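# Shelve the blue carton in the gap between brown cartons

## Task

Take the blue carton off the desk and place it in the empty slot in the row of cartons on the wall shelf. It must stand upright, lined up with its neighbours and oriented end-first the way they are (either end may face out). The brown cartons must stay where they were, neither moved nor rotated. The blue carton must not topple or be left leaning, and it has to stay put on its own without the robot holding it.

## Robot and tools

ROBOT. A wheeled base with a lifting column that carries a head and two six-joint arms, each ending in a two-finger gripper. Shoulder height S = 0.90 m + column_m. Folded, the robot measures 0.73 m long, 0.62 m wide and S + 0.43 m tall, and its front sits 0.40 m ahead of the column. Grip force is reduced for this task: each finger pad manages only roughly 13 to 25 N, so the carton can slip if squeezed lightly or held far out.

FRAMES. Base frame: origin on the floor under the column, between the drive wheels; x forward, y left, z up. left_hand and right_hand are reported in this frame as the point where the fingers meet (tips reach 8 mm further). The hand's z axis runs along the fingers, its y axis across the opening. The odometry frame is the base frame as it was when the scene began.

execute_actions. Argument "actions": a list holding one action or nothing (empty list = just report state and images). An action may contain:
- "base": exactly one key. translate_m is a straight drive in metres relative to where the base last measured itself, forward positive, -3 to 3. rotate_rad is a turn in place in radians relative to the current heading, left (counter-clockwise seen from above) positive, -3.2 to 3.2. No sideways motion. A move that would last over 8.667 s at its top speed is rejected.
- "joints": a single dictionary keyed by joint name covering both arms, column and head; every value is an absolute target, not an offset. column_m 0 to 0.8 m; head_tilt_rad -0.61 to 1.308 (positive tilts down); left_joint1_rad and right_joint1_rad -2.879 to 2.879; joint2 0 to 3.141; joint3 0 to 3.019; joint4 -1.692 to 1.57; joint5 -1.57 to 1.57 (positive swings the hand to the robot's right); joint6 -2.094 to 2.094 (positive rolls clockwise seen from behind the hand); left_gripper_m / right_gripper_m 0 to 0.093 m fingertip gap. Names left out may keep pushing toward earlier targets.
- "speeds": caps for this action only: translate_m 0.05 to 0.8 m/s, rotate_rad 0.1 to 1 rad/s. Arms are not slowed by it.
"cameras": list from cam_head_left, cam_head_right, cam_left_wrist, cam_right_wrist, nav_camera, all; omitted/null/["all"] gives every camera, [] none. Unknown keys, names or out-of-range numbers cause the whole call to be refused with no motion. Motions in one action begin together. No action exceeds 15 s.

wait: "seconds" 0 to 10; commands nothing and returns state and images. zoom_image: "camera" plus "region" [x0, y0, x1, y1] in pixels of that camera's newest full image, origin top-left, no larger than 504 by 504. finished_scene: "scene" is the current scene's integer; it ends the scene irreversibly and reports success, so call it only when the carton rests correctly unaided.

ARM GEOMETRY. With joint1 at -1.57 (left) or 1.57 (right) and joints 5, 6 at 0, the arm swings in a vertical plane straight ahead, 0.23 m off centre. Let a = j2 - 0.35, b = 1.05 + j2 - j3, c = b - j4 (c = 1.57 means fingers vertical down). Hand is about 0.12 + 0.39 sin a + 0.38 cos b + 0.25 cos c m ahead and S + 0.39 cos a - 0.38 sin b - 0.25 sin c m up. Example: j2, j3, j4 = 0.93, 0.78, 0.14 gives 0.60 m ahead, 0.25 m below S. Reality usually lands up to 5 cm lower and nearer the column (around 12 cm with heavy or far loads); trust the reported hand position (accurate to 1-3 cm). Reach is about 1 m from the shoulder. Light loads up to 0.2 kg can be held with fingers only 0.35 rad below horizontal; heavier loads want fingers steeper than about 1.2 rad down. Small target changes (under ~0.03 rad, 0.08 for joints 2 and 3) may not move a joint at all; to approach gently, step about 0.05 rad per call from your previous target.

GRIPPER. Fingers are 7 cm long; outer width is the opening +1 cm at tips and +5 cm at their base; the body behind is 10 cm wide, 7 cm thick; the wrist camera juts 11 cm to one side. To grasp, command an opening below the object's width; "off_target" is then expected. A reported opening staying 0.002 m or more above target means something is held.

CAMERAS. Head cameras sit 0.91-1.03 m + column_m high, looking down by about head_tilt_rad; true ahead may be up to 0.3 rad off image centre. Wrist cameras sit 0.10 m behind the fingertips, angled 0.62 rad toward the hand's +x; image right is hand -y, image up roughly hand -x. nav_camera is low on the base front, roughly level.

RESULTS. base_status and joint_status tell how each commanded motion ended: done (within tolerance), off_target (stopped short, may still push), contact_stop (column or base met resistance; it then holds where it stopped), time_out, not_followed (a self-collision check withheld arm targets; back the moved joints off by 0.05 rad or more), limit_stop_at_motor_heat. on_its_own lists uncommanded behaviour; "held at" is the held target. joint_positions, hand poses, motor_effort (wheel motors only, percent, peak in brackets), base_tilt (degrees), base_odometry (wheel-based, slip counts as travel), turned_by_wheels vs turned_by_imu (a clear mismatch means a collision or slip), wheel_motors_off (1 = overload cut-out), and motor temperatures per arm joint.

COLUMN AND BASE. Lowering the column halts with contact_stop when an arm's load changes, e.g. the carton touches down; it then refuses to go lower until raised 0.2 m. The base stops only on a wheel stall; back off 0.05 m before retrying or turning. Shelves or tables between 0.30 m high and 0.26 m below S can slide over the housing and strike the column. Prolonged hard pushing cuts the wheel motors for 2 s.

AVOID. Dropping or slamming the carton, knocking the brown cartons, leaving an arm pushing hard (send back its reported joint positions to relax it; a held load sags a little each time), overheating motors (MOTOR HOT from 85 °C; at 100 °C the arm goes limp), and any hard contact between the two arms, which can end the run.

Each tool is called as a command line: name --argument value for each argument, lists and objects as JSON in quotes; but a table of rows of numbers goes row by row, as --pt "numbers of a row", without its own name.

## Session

execute_actions --actions '[]'

Scene clock: 0.00 s.
Motor temperatures (°C, as the motors report them): left_arm=[27 27 30 26 28 26] | right_arm=[29 28 27 26 26 28]
base_odometry: x=+0.000 y=+0.000 heading=+0.000 (m, m, rad; odometry frame)
turned_by_wheels: +0.000 (rad since the last result)
turned_by_imu: +0.000 (rad since the last result)
base_tilt: forward=+0.2 right=-0.3 (deg)
base_status: not commanded
joint_positions: column_m=+0.555 head_tilt_rad=+0.857 left_joint1_rad=-1.583 left_joint2_rad=+0.912 left_joint3_rad=+0.397 left_joint4_rad=-0.950 left_joint5_rad=-0.039 left_joint6_rad=+0.098 left_gripper_m=+0.095 right_joint1_rad=+1.564 right_joint2_rad=+0.892 right_joint3_rad=+0.437 right_joint4_rad=-0.962 right_joint5_rad=+0.052 right_joint6_rad=-0.047 right_gripper_m=+0.095
joint_status: not commanded
wheel_motors_off: 0
motor_effort: left_wheel=+2 right_wheel=+5 (%)
left_hand: x=+0.1351 y=+0.2288 z=+1.2559 quat_wxyz=(+0.453, -0.058, -0.889, +0.008) (m; base frame)
right_hand: x=+0.1585 y=-0.2359 z=+1.2517 quat_wxyz=(+0.432, +0.030, -0.901, +0.015) (m; base frame)
pictures: cam_head_left, cam_head_right, cam_left_wrist, cam_right_wrist, nav_camera
Images, in order (width x height): cam_head_left 504x504, cam_head_right 504x504, cam_left_wrist 504x504, cam_right_wrist 504x504, nav_camera 504x504.

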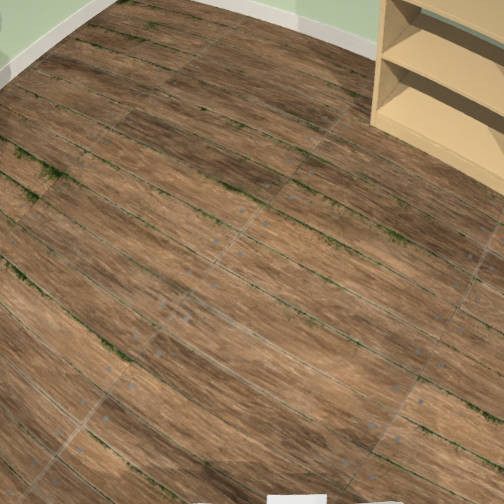

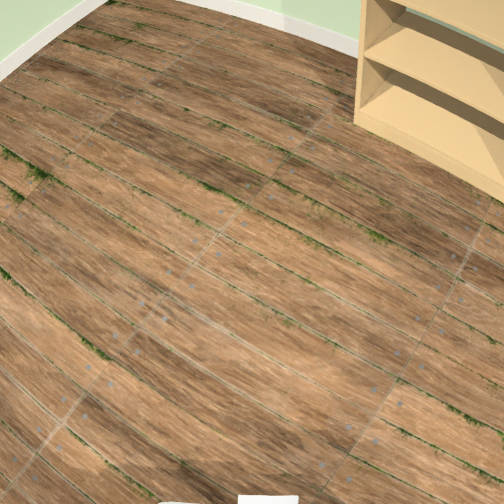

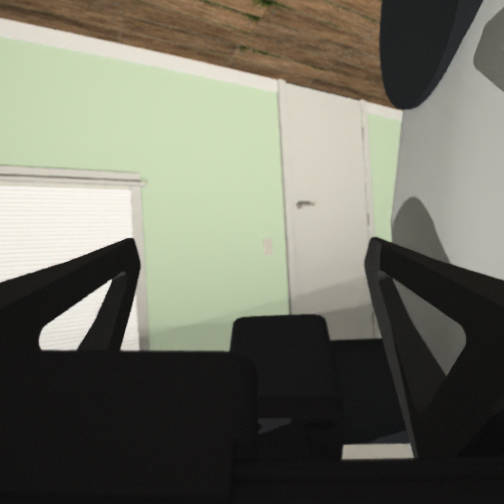

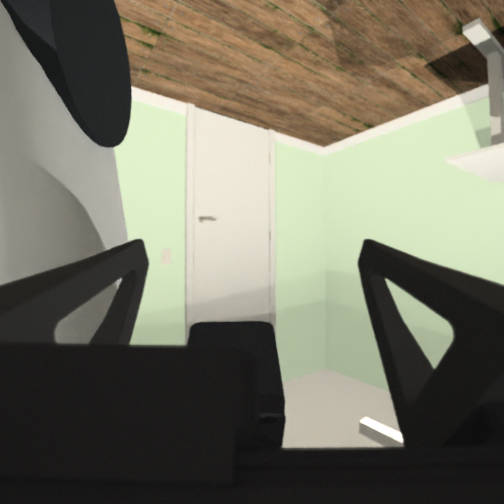

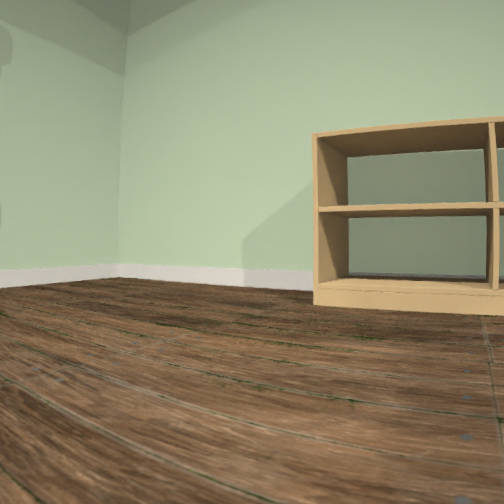

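Similar layout.

execute_actions --actions '[{"base":{"rotate_rad":-2.2},"joints":{"head_tilt_rad":0.45,"left_joint1_rad":-1.57,"left_joint2_rad":0.95,"left_joint3_rad":1.1,"left_joint4_rad":-0.67,"left_joint5_rad":0,"left_joint6_rad":0}}]' --cameras '["cam_head_left","cam_head_right","nav_camera"]'

Scene clock: 3.87 s.
Motor temperatures (°C, as the motors report them): left_arm=[27 27 30 26 28 26] | right_arm=[29 28 27 26 26 28]
base_odometry: x=+0.000 y=+0.000 heading=-2.199 (m, m, rad; odometry frame)
turned_by_wheels: -2.199 (rad since the last result)
turned_by_imu: -2.191 (rad since the last result)
base_tilt: forward=+0.2 right=-0.4 (deg)
base_status: done
joint_positions: column_m=+0.555 head_tilt_rad=+0.468 left_joint1_rad=-1.576 left_joint2_rad=+0.950 left_joint3_rad=+1.083 left_joint4_rad=-0.667 left_joint5_rad=-0.002 left_joint6_rad=+0.010 left_gripper_m=+0.095 right_joint1_rad=+1.564 right_joint2_rad=+0.892 right_joint3_rad=+0.437 right_joint4_rad=-0.962 right_joint5_rad=+0.052 right_joint6_rad=-0.047 right_gripper_m=+0.095
joint_status: all done
wheel_motors_off: 0
motor_effort: left_wheel=+4(45) right_wheel=-4(41) (%)
left_hand: x=+0.5732 y=+0.2228 z=+1.2261 quat_wxyz=(+0.005, -0.006, -1.000, +0.001) (m; base frame)
right_hand: x=+0.1585 y=-0.2359 z=+1.2517 quat_wxyz=(+0.432, +0.030, -0.901, +0.015) (m; base frame)
pictures: cam_head_left, cam_head_right, nav_camera
Images, in order (width x height): cam_head_left 504x504, cam_head_right 504x504, nav_camera 504x504.

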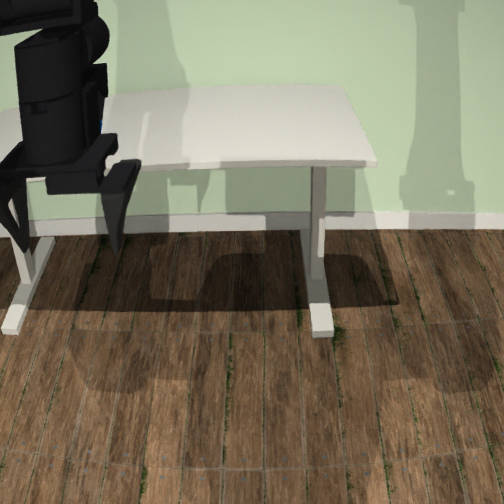

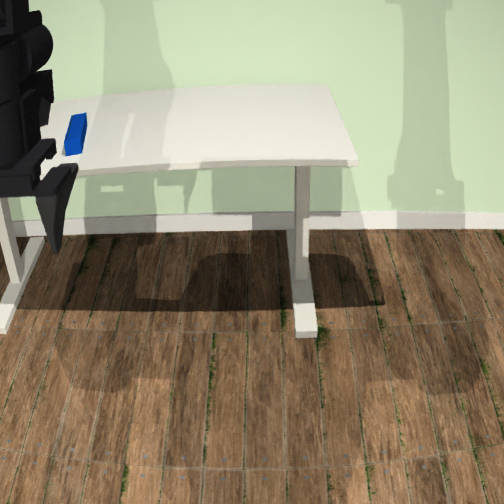

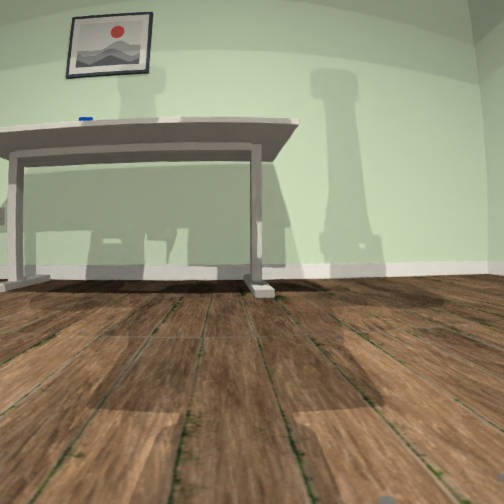

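execute_actions --actions '[{"base":{"rotate_rad":0.43}}]' --cameras '[]'

execute_actions --actions '[{"base":{"translate_m":1.18}}]' --cameras '[]'

execute_actions --actions '[{"base":{"rotate_rad":-0.43},"joints":{"head_tilt_rad":0.75}}]' --cameras '["cam_head_left","cam_head_right","nav_camera"]'

Scene clock: 5.67 s.
Motor temperatures (°C, as the motors report them): left_arm=[27 27 30 26 28 26] | right_arm=[29 28 27 26 26 28]
base_odometry: x=+0.000 y=+0.000 heading=-1.770 (m, m, rad; odometry frame)
turned_by_wheels: +0.429 (rad since the last result)
turned_by_imu: +0.430 (rad since the last result)
base_tilt: forward=+0.2 right=-0.3 (deg)
base_status: done
joint_positions: column_m=+0.555 head_tilt_rad=+0.468 left_joint1_rad=-1.576 left_joint2_rad=+0.950 left_joint3_rad=+1.083 left_joint4_rad=-0.667 left_joint5_rad=-0.002 left_joint6_rad=+0.010 left_gripper_m=+0.095 right_joint1_rad=+1.564 right_joint2_rad=+0.892 right_joint3_rad=+0.437 right_joint4_rad=-0.962 right_joint5_rad=+0.052 right_joint6_rad=-0.047 right_gripper_m=+0.095
joint_status: not commanded
wheel_motors_off: 0
motor_effort: left_wheel=-2(26) right_wheel=+4(24) (%)
left_hand: x=+0.5732 y=+0.2227 z=+1.2261 quat_wxyz=(+0.005, -0.006, -1.000, +0.001) (m; base frame)
right_hand: x=+0.1585 y=-0.2359 z=+1.2517 quat_wxyz=(+0.432, +0.030, -0.901, +0.015) (m; base frame)
pictures: none
No camera images: the call's "cameras" was empty. Leave "cameras" out to get every camera's image.

Scene clock: 9.33 s.
Motor temperatures (°C, as the motors report them): left_arm=[27 27 31 26 28 26] | right_arm=[29 29 27 26 26 28]
base_odometry: x=-0.234 y=-1.157 heading=-1.771 (m, m, rad; odometry frame)
turned_by_wheels: -0.001 (rad since the last result)
turned_by_imu: +0.002 (rad since the last result)
base_tilt: forward=+0.3 right=-0.4 (deg)
base_status: done
joint_positions: column_m=+0.555 head_tilt_rad=+0.468 left_joint1_rad=-1.576 left_joint2_rad=+0.950 left_joint3_rad=+1.084 left_joint4_rad=-0.667 left_joint5_rad=-0.002 left_joint6_rad=+0.010 left_gripper_m=+0.095 right_joint1_rad=+1.564 right_joint2_rad=+0.892 right_joint3_rad=+0.439 right_joint4_rad=-0.962 right_joint5_rad=+0.052 right_joint6_rad=-0.047 right_gripper_m=+0.095
joint_status: not commanded
wheel_motors_off: 0
motor_effort: left_wheel=-2(47) right_wheel=+2(61) (%)
left_hand: x=+0.5737 y=+0.2227 z=+1.2264 quat_wxyz=(+0.005, -0.006, -1.000, +0.001) (m; base frame)
right_hand: x=+0.1595 y=-0.2359 z=+1.2514 quat_wxyz=(+0.431, +0.030, -0.902, +0.015) (m; base frame)
pictures: none
No camera images: the call's "cameras" was empty. Leave "cameras" out to get every camera's image.

Scene clock: 11.13 s.
Motor temperatures (°C, as the motors report them): left_arm=[27 27 31 26 28 26] | right_arm=[29 29 27 26 26 28]
base_odometry: x=-0.234 y=-1.157 heading=-2.200 (m, m, rad; odometry frame)
turned_by_wheels: -0.429 (rad since the last result)
turned_by_imu: -0.426 (rad since the last result)
base_tilt: forward=+0.1 right=-0.4 (deg)
base_status: done
joint_positions: column_m=+0.555 head_tilt_rad=+0.752 left_joint1_rad=-1.576 left_joint2_rad=+0.950 left_joint3_rad=+1.084 left_joint4_rad=-0.667 left_joint5_rad=-0.002 left_joint6_rad=+0.010 left_gripper_m=+0.095 right_joint1_rad=+1.564 right_joint2_rad=+0.892 right_joint3_rad=+0.439 right_joint4_rad=-0.962 right_joint5_rad=+0.052 right_joint6_rad=-0.047 right_gripper_m=+0.095
joint_status: all done
wheel_motors_off: 0
motor_effort: left_wheel=+3(37) right_wheel=-3(52) (%)
left_hand: x=+0.5737 y=+0.2227 z=+1.2264 quat_wxyz=(+0.005, -0.006, -1.000, +0.001) (m; base frame)
right_hand: x=+0.1595 y=-0.2359 z=+1.2514 quat_wxyz=(+0.431, +0.030, -0.902, +0.015) (m; base frame)
pictures: cam_head_left, cam_head_right, nav_camera
Images, in order (width x height): cam_head_left 504x504, cam_head_right 504x504, nav_camera 504x504.

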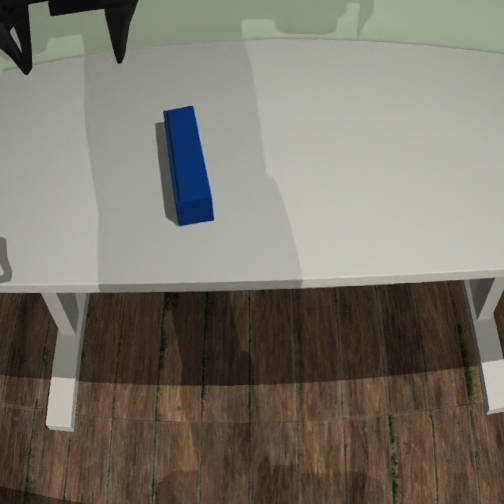

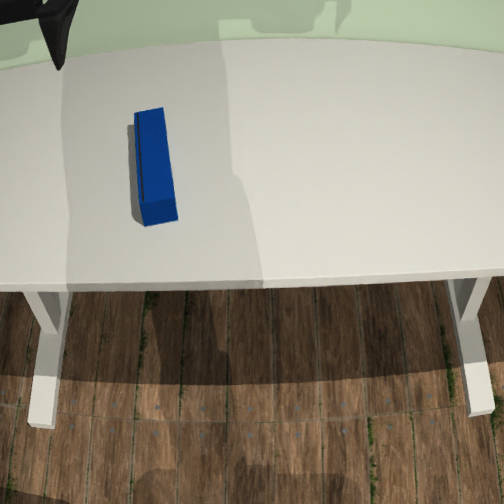

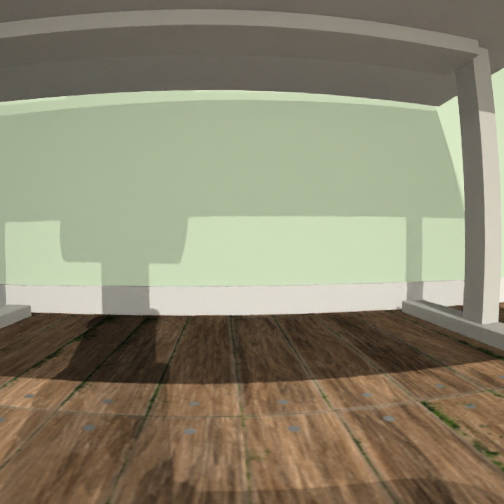

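execute_actions --actions '[{"base":{"rotate_rad":-0.05}}]' --cameras '[]'

execute_actions --actions '[{"base":{"translate_m":0.38},"joints":{"column_m":0.25,"head_tilt_rad":0.86}}]' --cameras '["cam_head_left","cam_left_wrist"]'

Scene clock: 12.30 s.
Motor temperatures (°C, as the motors report them): left_arm=[27 27 31 26 28 26] | right_arm=[29 29 27 26 26 28]
base_odometry: x=-0.234 y=-1.157 heading=-2.249 (m, m, rad; odometry frame)
turned_by_wheels: -0.049 (rad since the last result)
turned_by_imu: -0.048 (rad since the last result)
base_tilt: forward=+0.2 right=-0.4 (deg)
base_status: done
joint_positions: column_m=+0.555 head_tilt_rad=+0.752 left_joint1_rad=-1.575 left_joint2_rad=+0.950 left_joint3_rad=+1.084 left_joint4_rad=-0.667 left_joint5_rad=-0.002 left_joint6_rad=+0.010 left_gripper_m=+0.095 right_joint1_rad=+1.564 right_joint2_rad=+0.892 right_joint3_rad=+0.439 right_joint4_rad=-0.962 right_joint5_rad=+0.052 right_joint6_rad=-0.047 right_gripper_m=+0.095
joint_status: not commanded
wheel_motors_off: 0
motor_effort: left_wheel=+5(29) right_wheel=-3(34) (%)
left_hand: x=+0.5737 y=+0.2229 z=+1.2264 quat_wxyz=(+0.005, -0.006, -1.000, +0.001) (m; base frame)
right_hand: x=+0.1595 y=-0.2359 z=+1.2514 quat_wxyz=(+0.431, +0.030, -0.902, +0.015) (m; base frame)
pictures: none
No camera images: the call's "cameras" was empty. Leave "cameras" out to get every camera's image.

Scene clock: 16.80 s.
Motor temperatures (°C, as the motors report them): left_arm=[27 28 31 26 28 26] | right_arm=[29 29 27 26 26 28]
base_odometry: x=-0.473 y=-1.453 heading=-2.250 (m, m, rad; odometry frame)
turned_by_wheels: -0.001 (rad since the last result)
turned_by_imu: +0.002 (rad since the last result)
base_tilt: forward=+0.2 right=-0.3 (deg)
base_status: done
joint_positions: column_m=+0.250 head_tilt_rad=+0.862 left_joint1_rad=-1.575 left_joint2_rad=+0.949 left_joint3_rad=+1.085 left_joint4_rad=-0.667 left_joint5_rad=-0.002 left_joint6_rad=+0.010 left_gripper_m=+0.095 right_joint1_rad=+1.564 right_joint2_rad=+0.891 right_joint3_rad=+0.439 right_joint4_rad=-0.962 right_joint5_rad=+0.052 right_joint6_rad=-0.047 right_gripper_m=+0.095
joint_status: all done
wheel_motors_off: 0
motor_effort: left_wheel=-1(54) right_wheel=+1(50) (%)
left_hand: x=+0.5742 y=+0.2229 z=+0.9213 quat_wxyz=(+0.004, -0.006, -1.000, +0.001) (m; base frame)
right_hand: x=+0.1598 y=-0.2359 z=+0.9459 quat_wxyz=(+0.431, +0.030, -0.902, +0.015) (m; base frame)
pictures: cam_head_left, cam_left_wrist
Images, in order (width x height): cam_head_left 504x504, cam_left_wrist 504x504.

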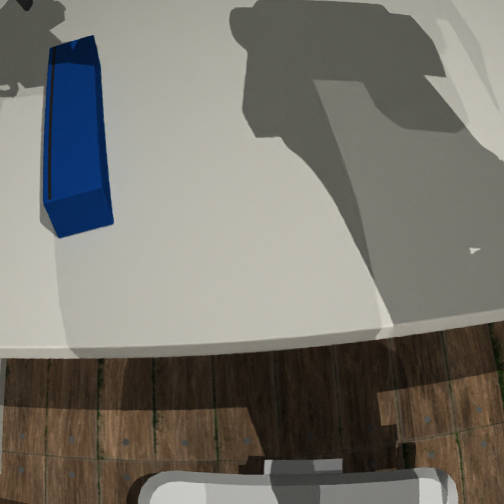

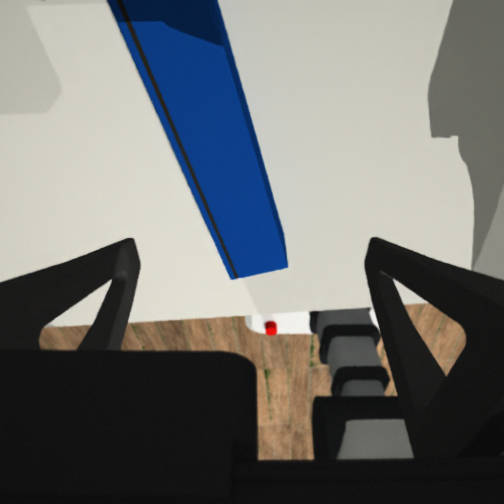

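execute_actions --actions '[{"base":{"rotate_rad":0.08},"joints":{"left_joint6_rad":-0.3}}]' --cameras '[]'

execute_actions --actions '[{"base":{"translate_m":0.06},"joints":{"column_m":0.17}}]' --cameras '["cam_head_left","cam_left_wrist"]'

Scene clock: 18.07 s.
Motor temperatures (°C, as the motors report them): left_arm=[27 28 31 26 28 26] | right_arm=[29 29 27 26 26 28]
base_odometry: x=-0.473 y=-1.453 heading=-2.172 (m, m, rad; odometry frame)
turned_by_wheels: +0.078 (rad since the last result)
turned_by_imu: +0.079 (rad since the last result)
base_tilt: forward=+0.1 right=-0.4 (deg)
base_status: done
joint_positions: column_m=+0.250 head_tilt_rad=+0.862 left_joint1_rad=-1.575 left_joint2_rad=+0.949 left_joint3_rad=+1.085 left_joint4_rad=-0.667 left_joint5_rad=-0.001 left_joint6_rad=-0.289 left_gripper_m=+0.095 right_joint1_rad=+1.564 right_joint2_rad=+0.891 right_joint3_rad=+0.439 right_joint4_rad=-0.962 right_joint5_rad=+0.052 right_joint6_rad=-0.047 right_gripper_m=+0.095
joint_status: all done
wheel_motors_off: 0
motor_effort: left_wheel=+0(45) right_wheel=-1(35) (%)
left_hand: x=+0.5742 y=+0.2228 z=+0.9213 quat_wxyz=(+0.004, +0.143, -0.990, +0.001) (m; base frame)
right_hand: x=+0.1598 y=-0.2359 z=+0.9459 quat_wxyz=(+0.431, +0.030, -0.902, +0.015) (m; base frame)
pictures: none
No camera images: the call's "cameras" was empty. Leave "cameras" out to get every camera's image.

Scene clock: 19.70 s.
Motor temperatures (°C, as the motors report them): left_arm=[27 28 31 26 28 26] | right_arm=[29 29 27 26 26 28]
base_odometry: x=-0.507 y=-1.502 heading=-2.170 (m, m, rad; odometry frame)
turned_by_wheels: +0.001 (rad since the last result)
turned_by_imu: +0.002 (rad since the last result)
base_tilt: forward=+0.2 right=-0.3 (deg)
base_status: done
joint_positions: column_m=+0.170 head_tilt_rad=+0.862 left_joint1_rad=-1.575 left_joint2_rad=+0.949 left_joint3_rad=+1.085 left_joint4_rad=-0.667 left_joint5_rad=-0.001 left_joint6_rad=-0.289 left_gripper_m=+0.095 right_joint1_rad=+1.564 right_joint2_rad=+0.891 right_joint3_rad=+0.439 right_joint4_rad=-0.962 right_joint5_rad=+0.052 right_joint6_rad=-0.047 right_gripper_m=+0.095
joint_status: all done
wheel_motors_off: 0
motor_effort: left_wheel=+2(54) right_wheel=+0(32) (%)
left_hand: x=+0.5742 y=+0.2228 z=+0.8413 quat_wxyz=(+0.004, +0.143, -0.990, +0.001) (m; base frame)
right_hand: x=+0.1595 y=-0.2359 z=+0.8661 quat_wxyz=(+0.431, +0.030, -0.902, +0.015) (m; base frame)
pictures: cam_head_left, cam_left_wrist
Images, in order (width x height): cam_head_left 504x504, cam_left_wrist 504x504.

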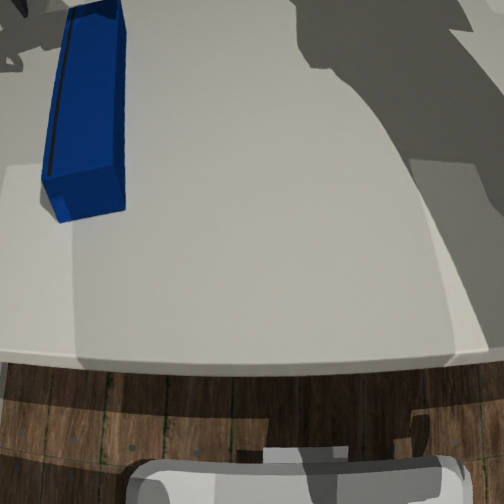

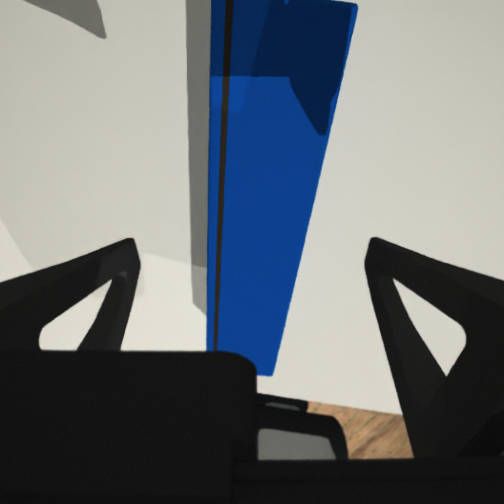

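execute_actions --actions '[{"base":{"translate_m":-0.035},"joints":{"column_m":0.135,"left_joint6_rad":-0.17}}]' --cameras '["cam_left_wrist"]'

Scene clock: 21.00 s.
Motor temperatures (°C, as the motors report them): left_arm=[27 28 31 26 28 26] | right_arm=[29 29 27 26 26 28]
base_odometry: x=-0.487 y=-1.473 heading=-2.173 (m, m, rad; odometry frame)
turned_by_wheels: -0.002 (rad since the last result)
turned_by_imu: -0.002 (rad since the last result)
base_tilt: forward=+0.1 right=-0.2 (deg)
base_status: done
joint_positions: column_m=+0.135 head_tilt_rad=+0.862 left_joint1_rad=-1.575 left_joint2_rad=+0.949 left_joint3_rad=+1.085 left_joint4_rad=-0.669 left_joint5_rad=-0.001 left_joint6_rad=-0.180 left_gripper_m=+0.095 right_joint1_rad=+1.564 right_joint2_rad=+0.890 right_joint3_rad=+0.435 right_joint4_rad=-0.962 right_joint5_rad=+0.052 right_joint6_rad=-0.047 right_gripper_m=+0.095
joint_status: all done
wheel_motors_off: 0
motor_effort: left_wheel=-2(57) right_wheel=+0(47) (%)
left_hand: x=+0.5739 y=+0.2228 z=+0.8065 quat_wxyz=(+0.005, +0.089, -0.996, +0.001) (m; base frame)
right_hand: x=+0.1580 y=-0.2359 z=+0.8316 quat_wxyz=(+0.432, +0.030, -0.901, +0.015) (m; base frame)
pictures: cam_left_wrist
Images, in order (width x height): cam_left_wrist 504x504.

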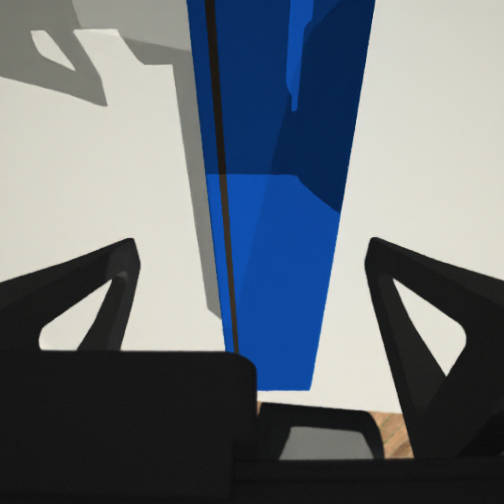

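execute_actions --actions '[{"joints":{"column_m":0.098}}]' --cameras '["cam_left_wrist"]'

execute_actions --actions '[{"joints":{"left_gripper_m":0.0}}]' --cameras '["cam_left_wrist"]'

execute_actions --actions '[{"joints":{"column_m":0.2,"head_tilt_rad":0.55}}]' --cameras '["cam_left_wrist","cam_head_left"]'

Scene clock: 22.23 s.
Motor temperatures (°C, as the motors report them): left_arm=[27 28 31 26 28 26] | right_arm=[29 29 27 26 26 28]
base_odometry: x=-0.487 y=-1.473 heading=-2.173 (m, m, rad; odometry frame)
turned_by_wheels: +0.000 (rad since the last result)
turned_by_imu: +0.000 (rad since the last result)
base_tilt: forward=+0.2 right=-0.3 (deg)
base_status: not commanded
joint_positions: column_m=+0.098 head_tilt_rad=+0.862 left_joint1_rad=-1.575 left_joint2_rad=+0.949 left_joint3_rad=+1.085 left_joint4_rad=-0.669 left_joint5_rad=-0.001 left_joint6_rad=-0.180 left_gripper_m=+0.095 right_joint1_rad=+1.564 right_joint2_rad=+0.890 right_joint3_rad=+0.435 right_joint4_rad=-0.962 right_joint5_rad=+0.052 right_joint6_rad=-0.047 right_gripper_m=+0.095
joint_status: all done
wheel_motors_off: 0
motor_effort: left_wheel=-1(2) right_wheel=+4(4) (%)
left_hand: x=+0.5739 y=+0.2228 z=+0.7695 quat_wxyz=(+0.005, +0.089, -0.996, +0.001) (m; base frame)
right_hand: x=+0.1580 y=-0.2359 z=+0.7946 quat_wxyz=(+0.432, +0.030, -0.901, +0.015) (m; base frame)
pictures: cam_left_wrist
Images, in order (width x height): cam_left_wrist 504x504.

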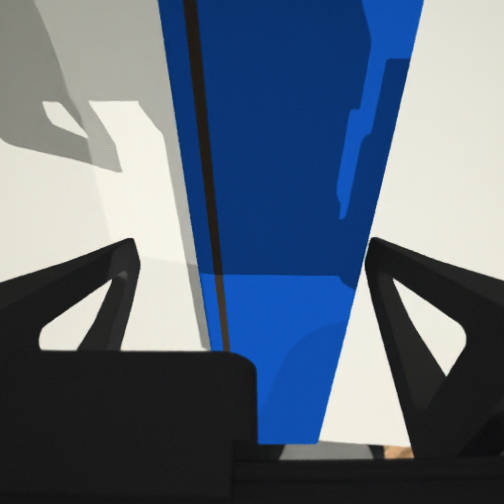

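Scene clock: 22.97 s.
Motor temperatures (°C, as the motors report them): left_arm=[27 28 31 26 28 26] | right_arm=[29 29 27 26 26 28]
base_odometry: x=-0.487 y=-1.473 heading=-2.173 (m, m, rad; odometry frame)
turned_by_wheels: +0.000 (rad since the last result)
turned_by_imu: +0.000 (rad since the last result)
base_tilt: forward=+0.0 right=-0.4 (deg)
base_status: not commanded
joint_positions: column_m=+0.098 head_tilt_rad=+0.862 left_joint1_rad=-1.575 left_joint2_rad=+0.949 left_joint3_rad=+1.085 left_joint4_rad=-0.669 left_joint5_rad=-0.001 left_joint6_rad=-0.179 left_gripper_m=+0.060 right_joint1_rad=+1.564 right_joint2_rad=+0.890 right_joint3_rad=+0.435 right_joint4_rad=-0.962 right_joint5_rad=+0.052 right_joint6_rad=-0.047 right_gripper_m=+0.095
joint_status: left_gripper_m off_target (ended at +0.060, target +0.000)
wheel_motors_off: 0
motor_effort: left_wheel=-1(2) right_wheel=+4(1) (%)
left_hand: x=+0.5739 y=+0.2227 z=+0.7695 quat_wxyz=(+0.005, +0.088, -0.996, +0.001) (m; base frame)
right_hand: x=+0.1580 y=-0.2359 z=+0.7946 quat_wxyz=(+0.432, +0.030, -0.901, +0.015) (m; base frame)
pictures: cam_left_wrist
Images, in order (width x height): cam_left_wrist 504x504.

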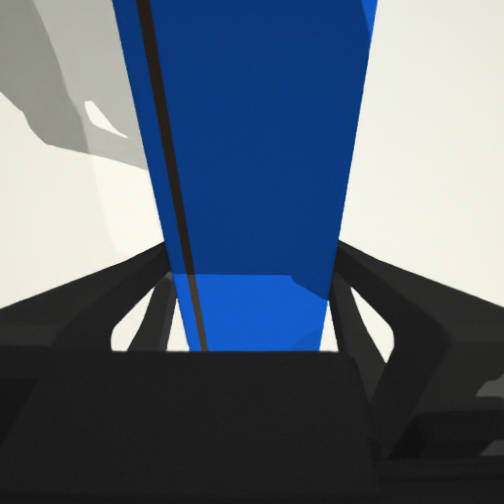

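Scene clock: 24.90 s.
Motor temperatures (°C, as the motors report them): left_arm=[27 28 31 26 28 26] | right_arm=[29 29 27 26 26 28]
base_odometry: x=-0.487 y=-1.473 heading=-2.173 (m, m, rad; odometry frame)
turned_by_wheels: +0.000 (rad since the last result)
turned_by_imu: +0.001 (rad since the last result)
base_tilt: forward=+0.0 right=-0.3 (deg)
base_status: not commanded
joint_positions: column_m=+0.200 head_tilt_rad=+0.567 left_joint1_rad=-1.575 left_joint2_rad=+0.949 left_joint3_rad=+1.085 left_joint4_rad=-0.669 left_joint5_rad=-0.001 left_joint6_rad=-0.179 left_gripper_m=+0.060 right_joint1_rad=+1.564 right_joint2_rad=+0.890 right_joint3_rad=+0.435 right_joint4_rad=-0.962 right_joint5_rad=+0.052 right_joint6_rad=-0.047 right_gripper_m=+0.095
joint_status: all done
wheel_motors_off: 0
motor_effort: left_wheel=-2(2) right_wheel=+1(1) (%)
left_hand: x=+0.5739 y=+0.2227 z=+0.8714 quat_wxyz=(+0.005, +0.088, -0.996, +0.001) (m; base frame)
right_hand: x=+0.1580 y=-0.2359 z=+0.8965 quat_wxyz=(+0.432, +0.030, -0.901, +0.015) (m; base frame)
pictures: cam_head_left, cam_left_wrist
Images, in order (width x height): cam_head_left 504x504, cam_left_wrist 504x504.

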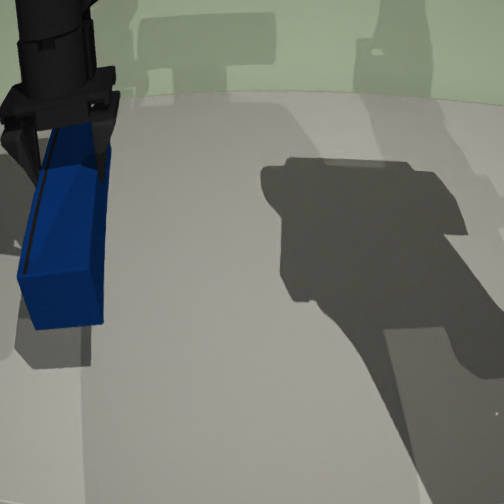

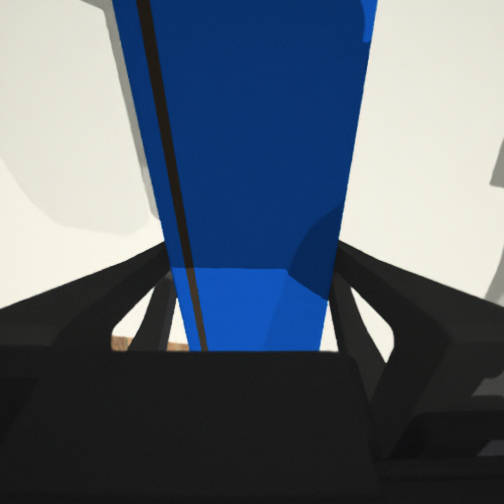

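execute_actions --actions '[{"base":{"translate_m":-0.8},"joints":{"column_m":0.4,"left_joint6_rad":0,"head_tilt_rad":0.4},"speeds":{"translate_m":0.5}}]' --cameras '[]'

execute_actions --actions '[{"base":{"rotate_rad":3.1},"speeds":{"rotate_rad":0.7}}]' --cameras '["cam_left_wrist","cam_head_right","nav_camera"]'

Scene clock: 28.33 s.
Motor temperatures (°C, as the motors report them): left_arm=[27 28 32 26 28 26] | right_arm=[29 29 27 26 26 28]
base_odometry: x=-0.034 y=-0.814 heading=-2.172 (m, m, rad; odometry frame)
turned_by_wheels: +0.001 (rad since the last result)
turned_by_imu: +0.001 (rad since the last result)
base_tilt: forward=+0.2 right=-0.3 (deg)
base_status: done
joint_positions: column_m=+0.400 head_tilt_rad=+0.418 left_joint1_rad=-1.575 left_joint2_rad=+0.949 left_joint3_rad=+1.085 left_joint4_rad=-0.669 left_joint5_rad=-0.001 left_joint6_rad=-0.011 left_gripper_m=+0.060 right_joint1_rad=+1.564 right_joint2_rad=+0.890 right_joint3_rad=+0.435 right_joint4_rad=-0.962 right_joint5_rad=+0.052 right_joint6_rad=-0.047 right_gripper_m=+0.095
joint_status: all done
wheel_motors_off: 0
motor_effort: left_wheel=+2(63) right_wheel=+0(48) (%)
left_hand: x=+0.5738 y=+0.2227 z=+1.0712 quat_wxyz=(+0.005, +0.004, -1.000, +0.001) (m; base frame)
right_hand: x=+0.1577 y=-0.2359 z=+1.0966 quat_wxyz=(+0.432, +0.030, -0.901, +0.015) (m; base frame)
pictures: none
No camera images: the call's "cameras" was empty. Leave "cameras" out to get every camera's image.

Scene clock: 33.97 s.
Motor temperatures (°C, as the motors report them): left_arm=[27 28 32 26 28 26] | right_arm=[29 29 27 26 26 28]
base_odometry: x=-0.034 y=-0.814 heading=+0.927 (m, m, rad; odometry frame)
turned_by_wheels: +3.099 (rad since the last result)
turned_by_imu: +3.092 (rad since the last result)
base_tilt: forward=+0.2 right=-0.2 (deg)
base_status: done
joint_positions: column_m=+0.400 head_tilt_rad=+0.418 left_joint1_rad=-1.575 left_joint2_rad=+0.949 left_joint3_rad=+1.085 left_joint4_rad=-0.669 left_joint5_rad=-0.001 left_joint6_rad=-0.011 left_gripper_m=+0.060 right_joint1_rad=+1.564 right_joint2_rad=+0.890 right_joint3_rad=+0.435 right_joint4_rad=-0.962 right_joint5_rad=+0.052 right_joint6_rad=-0.047 right_gripper_m=+0.095
joint_status: not commanded
wheel_motors_off: 0
motor_effort: left_wheel=-4(50) right_wheel=+3(53) (%)
left_hand: x=+0.5738 y=+0.2227 z=+1.0712 quat_wxyz=(+0.005, +0.004, -1.000, +0.002) (m; base frame)
right_hand: x=+0.1577 y=-0.2359 z=+1.0966 quat_wxyz=(+0.432, +0.030, -0.901, +0.015) (m; base frame)
pictures: cam_head_right, cam_left_wrist, nav_camera
Images, in order (width x height): cam_head_right 504x504, cam_left_wrist 504x504, nav_camera 504x504.

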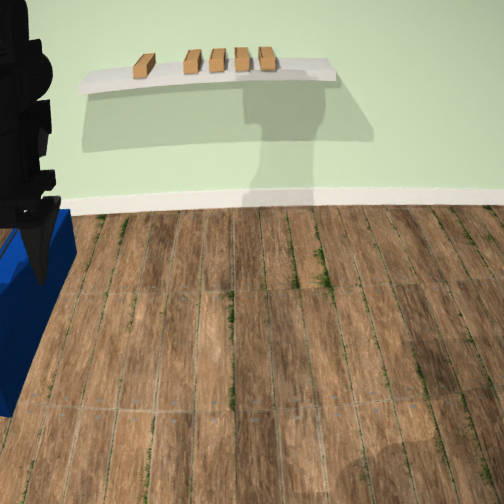

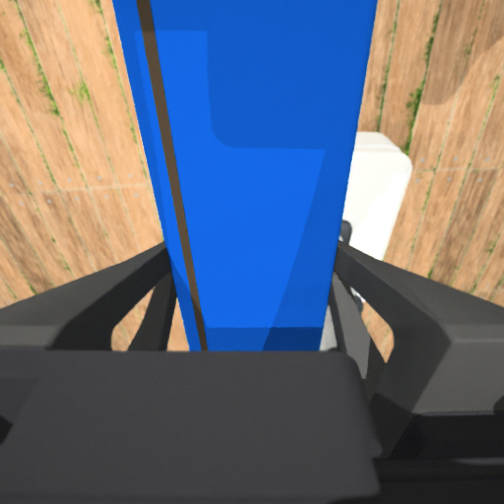

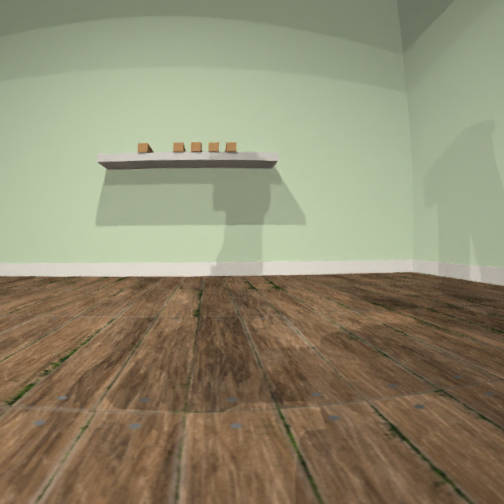

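execute_actions --actions '[{"base":{"rotate_rad":0.105}}]' --cameras '[]'

execute_actions --actions '[{"base":{"translate_m":1.3},"joints":{"column_m":0.35,"head_tilt_rad":0.55},"speeds":{"translate_m":0.6}}]' --cameras '["cam_head_left","cam_head_right","nav_camera"]'

Scene clock: 35.50 s.
Motor temperatures (°C, as the motors report them): left_arm=[27 28 32 26 28 26] | right_arm=[29 29 27 26 26 28]
base_odometry: x=-0.034 y=-0.814 heading=+1.031 (m, m, rad; odometry frame)
turned_by_wheels: +0.104 (rad since the last result)
turned_by_imu: +0.104 (rad since the last result)
base_tilt: forward=+0.1 right=-0.3 (deg)
base_status: done
joint_positions: column_m=+0.400 head_tilt_rad=+0.418 left_joint1_rad=-1.575 left_joint2_rad=+0.949 left_joint3_rad=+1.085 left_joint4_rad=-0.669 left_joint5_rad=-0.001 left_joint6_rad=-0.011 left_gripper_m=+0.060 right_joint1_rad=+1.564 right_joint2_rad=+0.890 right_joint3_rad=+0.435 right_joint4_rad=-0.962 right_joint5_rad=+0.052 right_joint6_rad=-0.047 right_gripper_m=+0.095
joint_status: not commanded
wheel_motors_off: 0
motor_effort: left_wheel=-4(32) right_wheel=+4(30) (%)
left_hand: x=+0.5738 y=+0.2227 z=+1.0712 quat_wxyz=(+0.005, +0.004, -1.000, +0.002) (m; base frame)
right_hand: x=+0.1577 y=-0.2359 z=+1.0966 quat_wxyz=(+0.432, +0.030, -0.901, +0.015) (m; base frame)
pictures: none
No camera images: the call's "cameras" was empty. Leave "cameras" out to get every camera's image.

Scene clock: 39.57 s.
Motor temperatures (°C, as the motors report them): left_arm=[27 28 32 26 28 26] | right_arm=[29 29 27 26 26 28]
base_odometry: x=+0.634 y=+0.301 heading=+1.031 (m, m, rad; odometry frame)
turned_by_wheels: +0.001 (rad since the last result)
turned_by_imu: +0.005 (rad since the last result)
base_tilt: forward=+0.1 right=-0.3 (deg)
base_status: done
joint_positions: column_m=+0.350 head_tilt_rad=+0.554 left_joint1_rad=-1.575 left_joint2_rad=+0.949 left_joint3_rad=+1.085 left_joint4_rad=-0.669 left_joint5_rad=-0.001 left_joint6_rad=-0.011 left_gripper_m=+0.060 right_joint1_rad=+1.564 right_joint2_rad=+0.889 right_joint3_rad=+0.435 right_joint4_rad=-0.962 right_joint5_rad=+0.052 right_joint6_rad=-0.047 right_gripper_m=+0.095
joint_status: all done
wheel_motors_off: 0
motor_effort: left_wheel=+1(50) right_wheel=+0(51) (%)
left_hand: x=+0.5738 y=+0.2227 z=+1.0213 quat_wxyz=(+0.005, +0.004, -1.000, +0.002) (m; base frame)
right_hand: x=+0.1582 y=-0.2359 z=+1.0466 quat_wxyz=(+0.432, +0.030, -0.901, +0.015) (m; base frame)
pictures: cam_head_left, cam_head_right, nav_camera
Images, in order (width x height): cam_head_left 504x504, cam_head_right 504x504, nav_camera 504x504.

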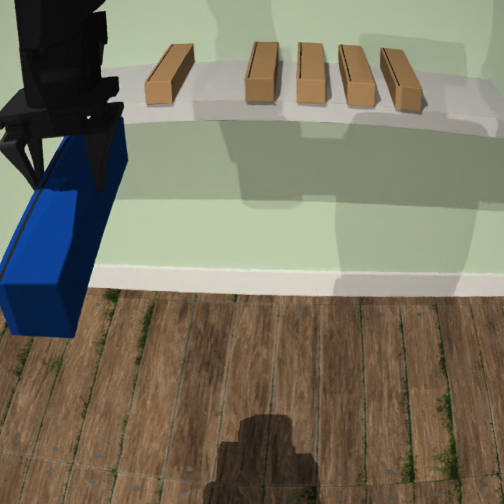

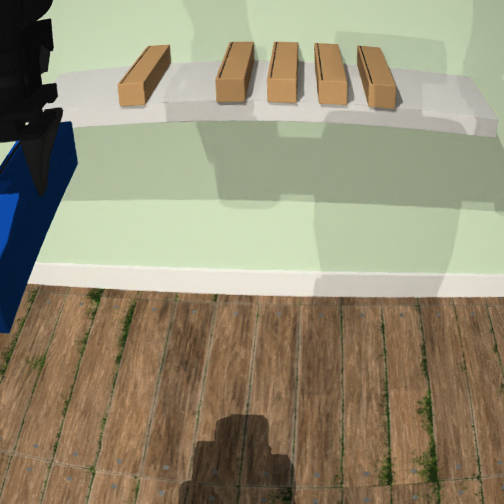

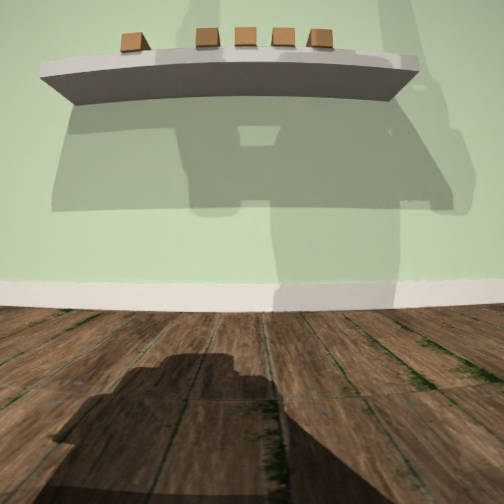

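execute_actions --actions '[{"base":{"rotate_rad":-0.025}}]' --cameras '[]'

execute_actions --actions '[{"base":{"translate_m":0.8},"joints":{"column_m":0.3,"head_tilt_rad":0.65},"speeds":{"translate_m":0.5}}]' --cameras '["cam_head_left","cam_left_wrist"]'

Scene clock: 40.50 s.
Motor temperatures (°C, as the motors report them): left_arm=[27 28 32 26 28 26] | right_arm=[29 29 27 26 26 28]
base_odometry: x=+0.634 y=+0.301 heading=+1.008 (m, m, rad; odometry frame)
turned_by_wheels: -0.023 (rad since the last result)
turned_by_imu: -0.023 (rad since the last result)
base_tilt: forward=+0.2 right=-0.4 (deg)
base_status: done
joint_positions: column_m=+0.350 head_tilt_rad=+0.554 left_joint1_rad=-1.575 left_joint2_rad=+0.949 left_joint3_rad=+1.085 left_joint4_rad=-0.669 left_joint5_rad=-0.001 left_joint6_rad=-0.011 left_gripper_m=+0.060 right_joint1_rad=+1.564 right_joint2_rad=+0.889 right_joint3_rad=+0.435 right_joint4_rad=-0.962 right_joint5_rad=+0.052 right_joint6_rad=-0.047 right_gripper_m=+0.095
joint_status: not commanded
wheel_motors_off: 0
motor_effort: left_wheel=+0(33) right_wheel=-2(31) (%)
left_hand: x=+0.5738 y=+0.2227 z=+1.0213 quat_wxyz=(+0.005, +0.004, -1.000, +0.002) (m; base frame)
right_hand: x=+0.1582 y=-0.2359 z=+1.0466 quat_wxyz=(+0.432, +0.030, -0.901, +0.015) (m; base frame)
pictures: none
No camera images: the call's "cameras" was empty. Leave "cameras" out to get every camera's image.

Scene clock: 43.80 s.
Motor temperatures (°C, as the motors report them): left_arm=[27 28 32 26 28 26] | right_arm=[29 29 27 26 26 28]
base_odometry: x=+1.062 y=+0.978 heading=+1.007 (m, m, rad; odometry frame)
turned_by_wheels: -0.001 (rad since the last result)
turned_by_imu: +0.001 (rad since the last result)
base_tilt: forward=+0.2 right=-0.4 (deg)
base_status: done
joint_positions: column_m=+0.300 head_tilt_rad=+0.654 left_joint1_rad=-1.575 left_joint2_rad=+0.949 left_joint3_rad=+1.085 left_joint4_rad=-0.669 left_joint5_rad=-0.001 left_joint6_rad=-0.011 left_gripper_m=+0.060 right_joint1_rad=+1.564 right_joint2_rad=+0.889 right_joint3_rad=+0.436 right_joint4_rad=-0.962 right_joint5_rad=+0.052 right_joint6_rad=-0.047 right_gripper_m=+0.095
joint_status: all done
wheel_motors_off: 0
motor_effort: left_wheel=-2(34) right_wheel=+2(52) (%)
left_hand: x=+0.5738 y=+0.2227 z=+0.9713 quat_wxyz=(+0.005, +0.004, -1.000, +0.002) (m; base frame)
right_hand: x=+0.1584 y=-0.2359 z=+0.9966 quat_wxyz=(+0.432, +0.030, -0.901, +0.015) (m; base frame)
pictures: cam_head_left, cam_left_wrist
Images, in order (width x height): cam_head_left 504x504, cam_left_wrist 504x504.

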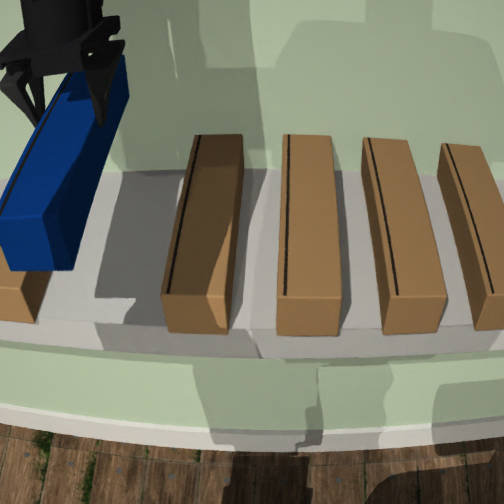

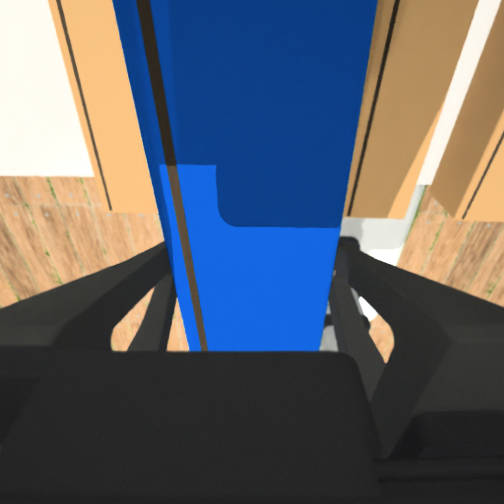

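execute_actions --actions '[{"base":{"translate_m":0.045},"joints":{"column_m":0.19,"head_tilt_rad":0.7},"speeds":{"translate_m":0.1}}]' --cameras '["cam_head_left","cam_left_wrist"]'

execute_actions --actions '[{"joints":{"column_m":0.14}}]' --cameras '["cam_head_left","cam_left_wrist"]'

Scene clock: 46.10 s.
Motor temperatures (°C, as the motors report them): left_arm=[27 28 32 26 28 26] | right_arm=[29 29 27 26 26 28]
base_odometry: x=+1.086 y=+1.016 heading=+1.006 (m, m, rad; odometry frame)
turned_by_wheels: -0.001 (rad since the last result)
turned_by_imu: +0.000 (rad since the last result)
base_tilt: forward=+0.2 right=-0.2 (deg)
base_status: done
joint_positions: column_m=+0.190 head_tilt_rad=+0.703 left_joint1_rad=-1.575 left_joint2_rad=+0.949 left_joint3_rad=+1.085 left_joint4_rad=-0.669 left_joint5_rad=-0.001 left_joint6_rad=-0.011 left_gripper_m=+0.060 right_joint1_rad=+1.564 right_joint2_rad=+0.889 right_joint3_rad=+0.436 right_joint4_rad=-0.962 right_joint5_rad=+0.052 right_joint6_rad=-0.047 right_gripper_m=+0.095
joint_status: all done
wheel_motors_off: 0
motor_effort: left_wheel=-1(29) right_wheel=+2(32) (%)
left_hand: x=+0.5738 y=+0.2227 z=+0.8613 quat_wxyz=(+0.005, +0.004, -1.000, +0.002) (m; base frame)
right_hand: x=+0.1585 y=-0.2359 z=+0.8866 quat_wxyz=(+0.432, +0.030, -0.901, +0.015) (m; base frame)
pictures: cam_head_left, cam_left_wrist
Images, in order (width x height): cam_head_left 504x504, cam_left_wrist 504x504.

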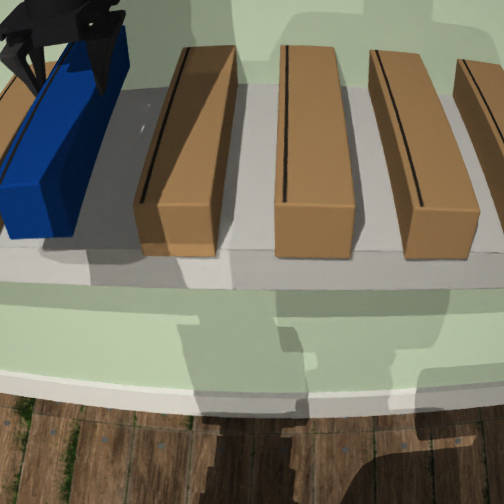

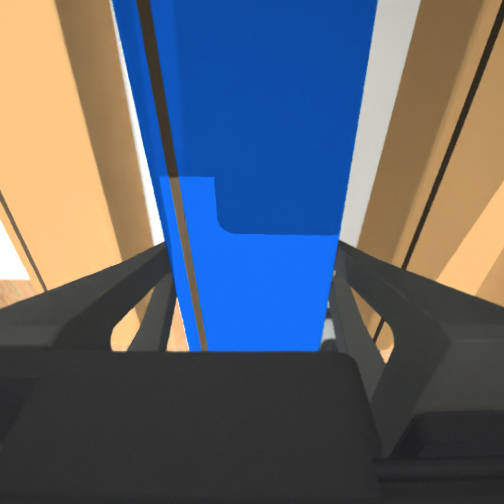

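Scene clock: 47.33 s.
Motor temperatures (°C, as the motors report them): left_arm=[27 28 32 26 28 26] | right_arm=[29 29 27 26 26 28]
base_odometry: x=+1.086 y=+1.016 heading=+1.006 (m, m, rad; odometry frame)
turned_by_wheels: +0.000 (rad since the last result)
turned_by_imu: +0.001 (rad since the last result)
base_tilt: forward=+0.1 right=-0.3 (deg)
base_status: not commanded
joint_positions: column_m=+0.140 head_tilt_rad=+0.703 left_joint1_rad=-1.575 left_joint2_rad=+0.949 left_joint3_rad=+1.085 left_joint4_rad=-0.669 left_joint5_rad=-0.001 left_joint6_rad=-0.011 left_gripper_m=+0.060 right_joint1_rad=+1.564 right_joint2_rad=+0.889 right_joint3_rad=+0.436 right_joint4_rad=-0.962 right_joint5_rad=+0.052 right_joint6_rad=-0.047 right_gripper_m=+0.095
joint_status: all done
wheel_motors_off: 0
motor_effort: left_wheel=-1(2) right_wheel=+2(1) (%)
left_hand: x=+0.5738 y=+0.2227 z=+0.8113 quat_wxyz=(+0.005, +0.004, -1.000, +0.002) (m; base frame)
right_hand: x=+0.1585 y=-0.2359 z=+0.8366 quat_wxyz=(+0.432, +0.030, -0.901, +0.015) (m; base frame)
pictures: cam_head_left, cam_left_wrist
Images, in order (width x height): cam_head_left 504x504, cam_left_wrist 504x504.

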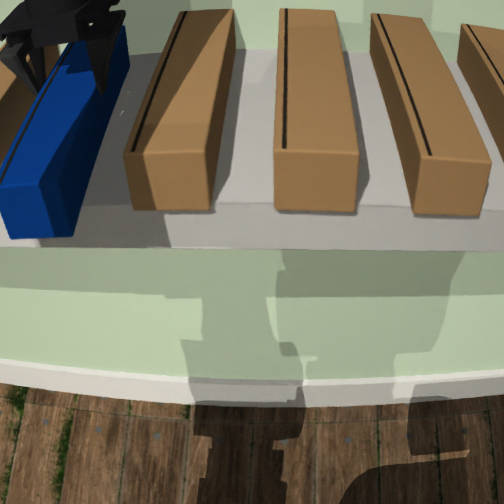

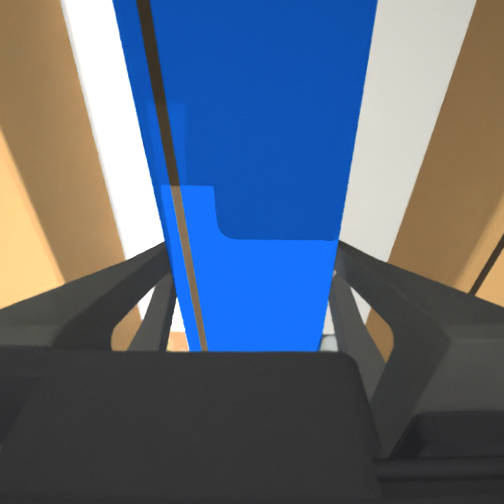

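execute_actions --actions '[{"joints":{"column_m":0.118}}]' --cameras '["cam_head_left"]'

Scene clock: 48.30 s.
Motor temperatures (°C, as the motors report them): left_arm=[27 28 32 26 28 26] | right_arm=[29 29 27 26 26 28]
base_odometry: x=+1.086 y=+1.016 heading=+1.006 (m, m, rad; odometry frame)
turned_by_wheels: +0.000 (rad since the last result)
turned_by_imu: +0.000 (rad since the last result)
base_tilt: forward=+0.2 right=-0.3 (deg)
base_status: not commanded
joint_positions: column_m=+0.118 head_tilt_rad=+0.703 left_joint1_rad=-1.575 left_joint2_rad=+0.908 left_joint3_rad=+1.085 left_joint4_rad=-0.689 left_joint5_rad=-0.001 left_joint6_rad=-0.011 left_gripper_m=+0.060 right_joint1_rad=+1.564 right_joint2_rad=+0.889 right_joint3_rad=+0.436 right_joint4_rad=-0.962 right_joint5_rad=+0.052 right_joint6_rad=-0.047 right_gripper_m=+0.095
joint_status: all done
wheel_motors_off: 0
motor_effort: left_wheel=-1(2) right_wheel=+3(1) (%)
left_hand: x=+0.5781 y=+0.2227 z=+0.8083 quat_wxyz=(-0.006, +0.004, -1.000, +0.002) (m; base frame)
right_hand: x=+0.1585 y=-0.2359 z=+0.8146 quat_wxyz=(+0.432, +0.030, -0.901, +0.015) (m; base frame)
pictures: cam_head_left
Images, in order (width x height): cam_head_left 504x504.

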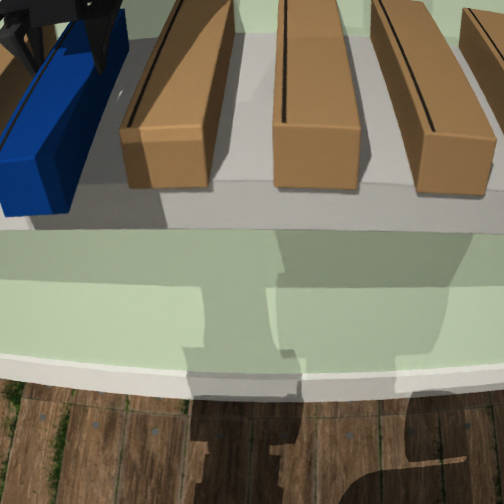

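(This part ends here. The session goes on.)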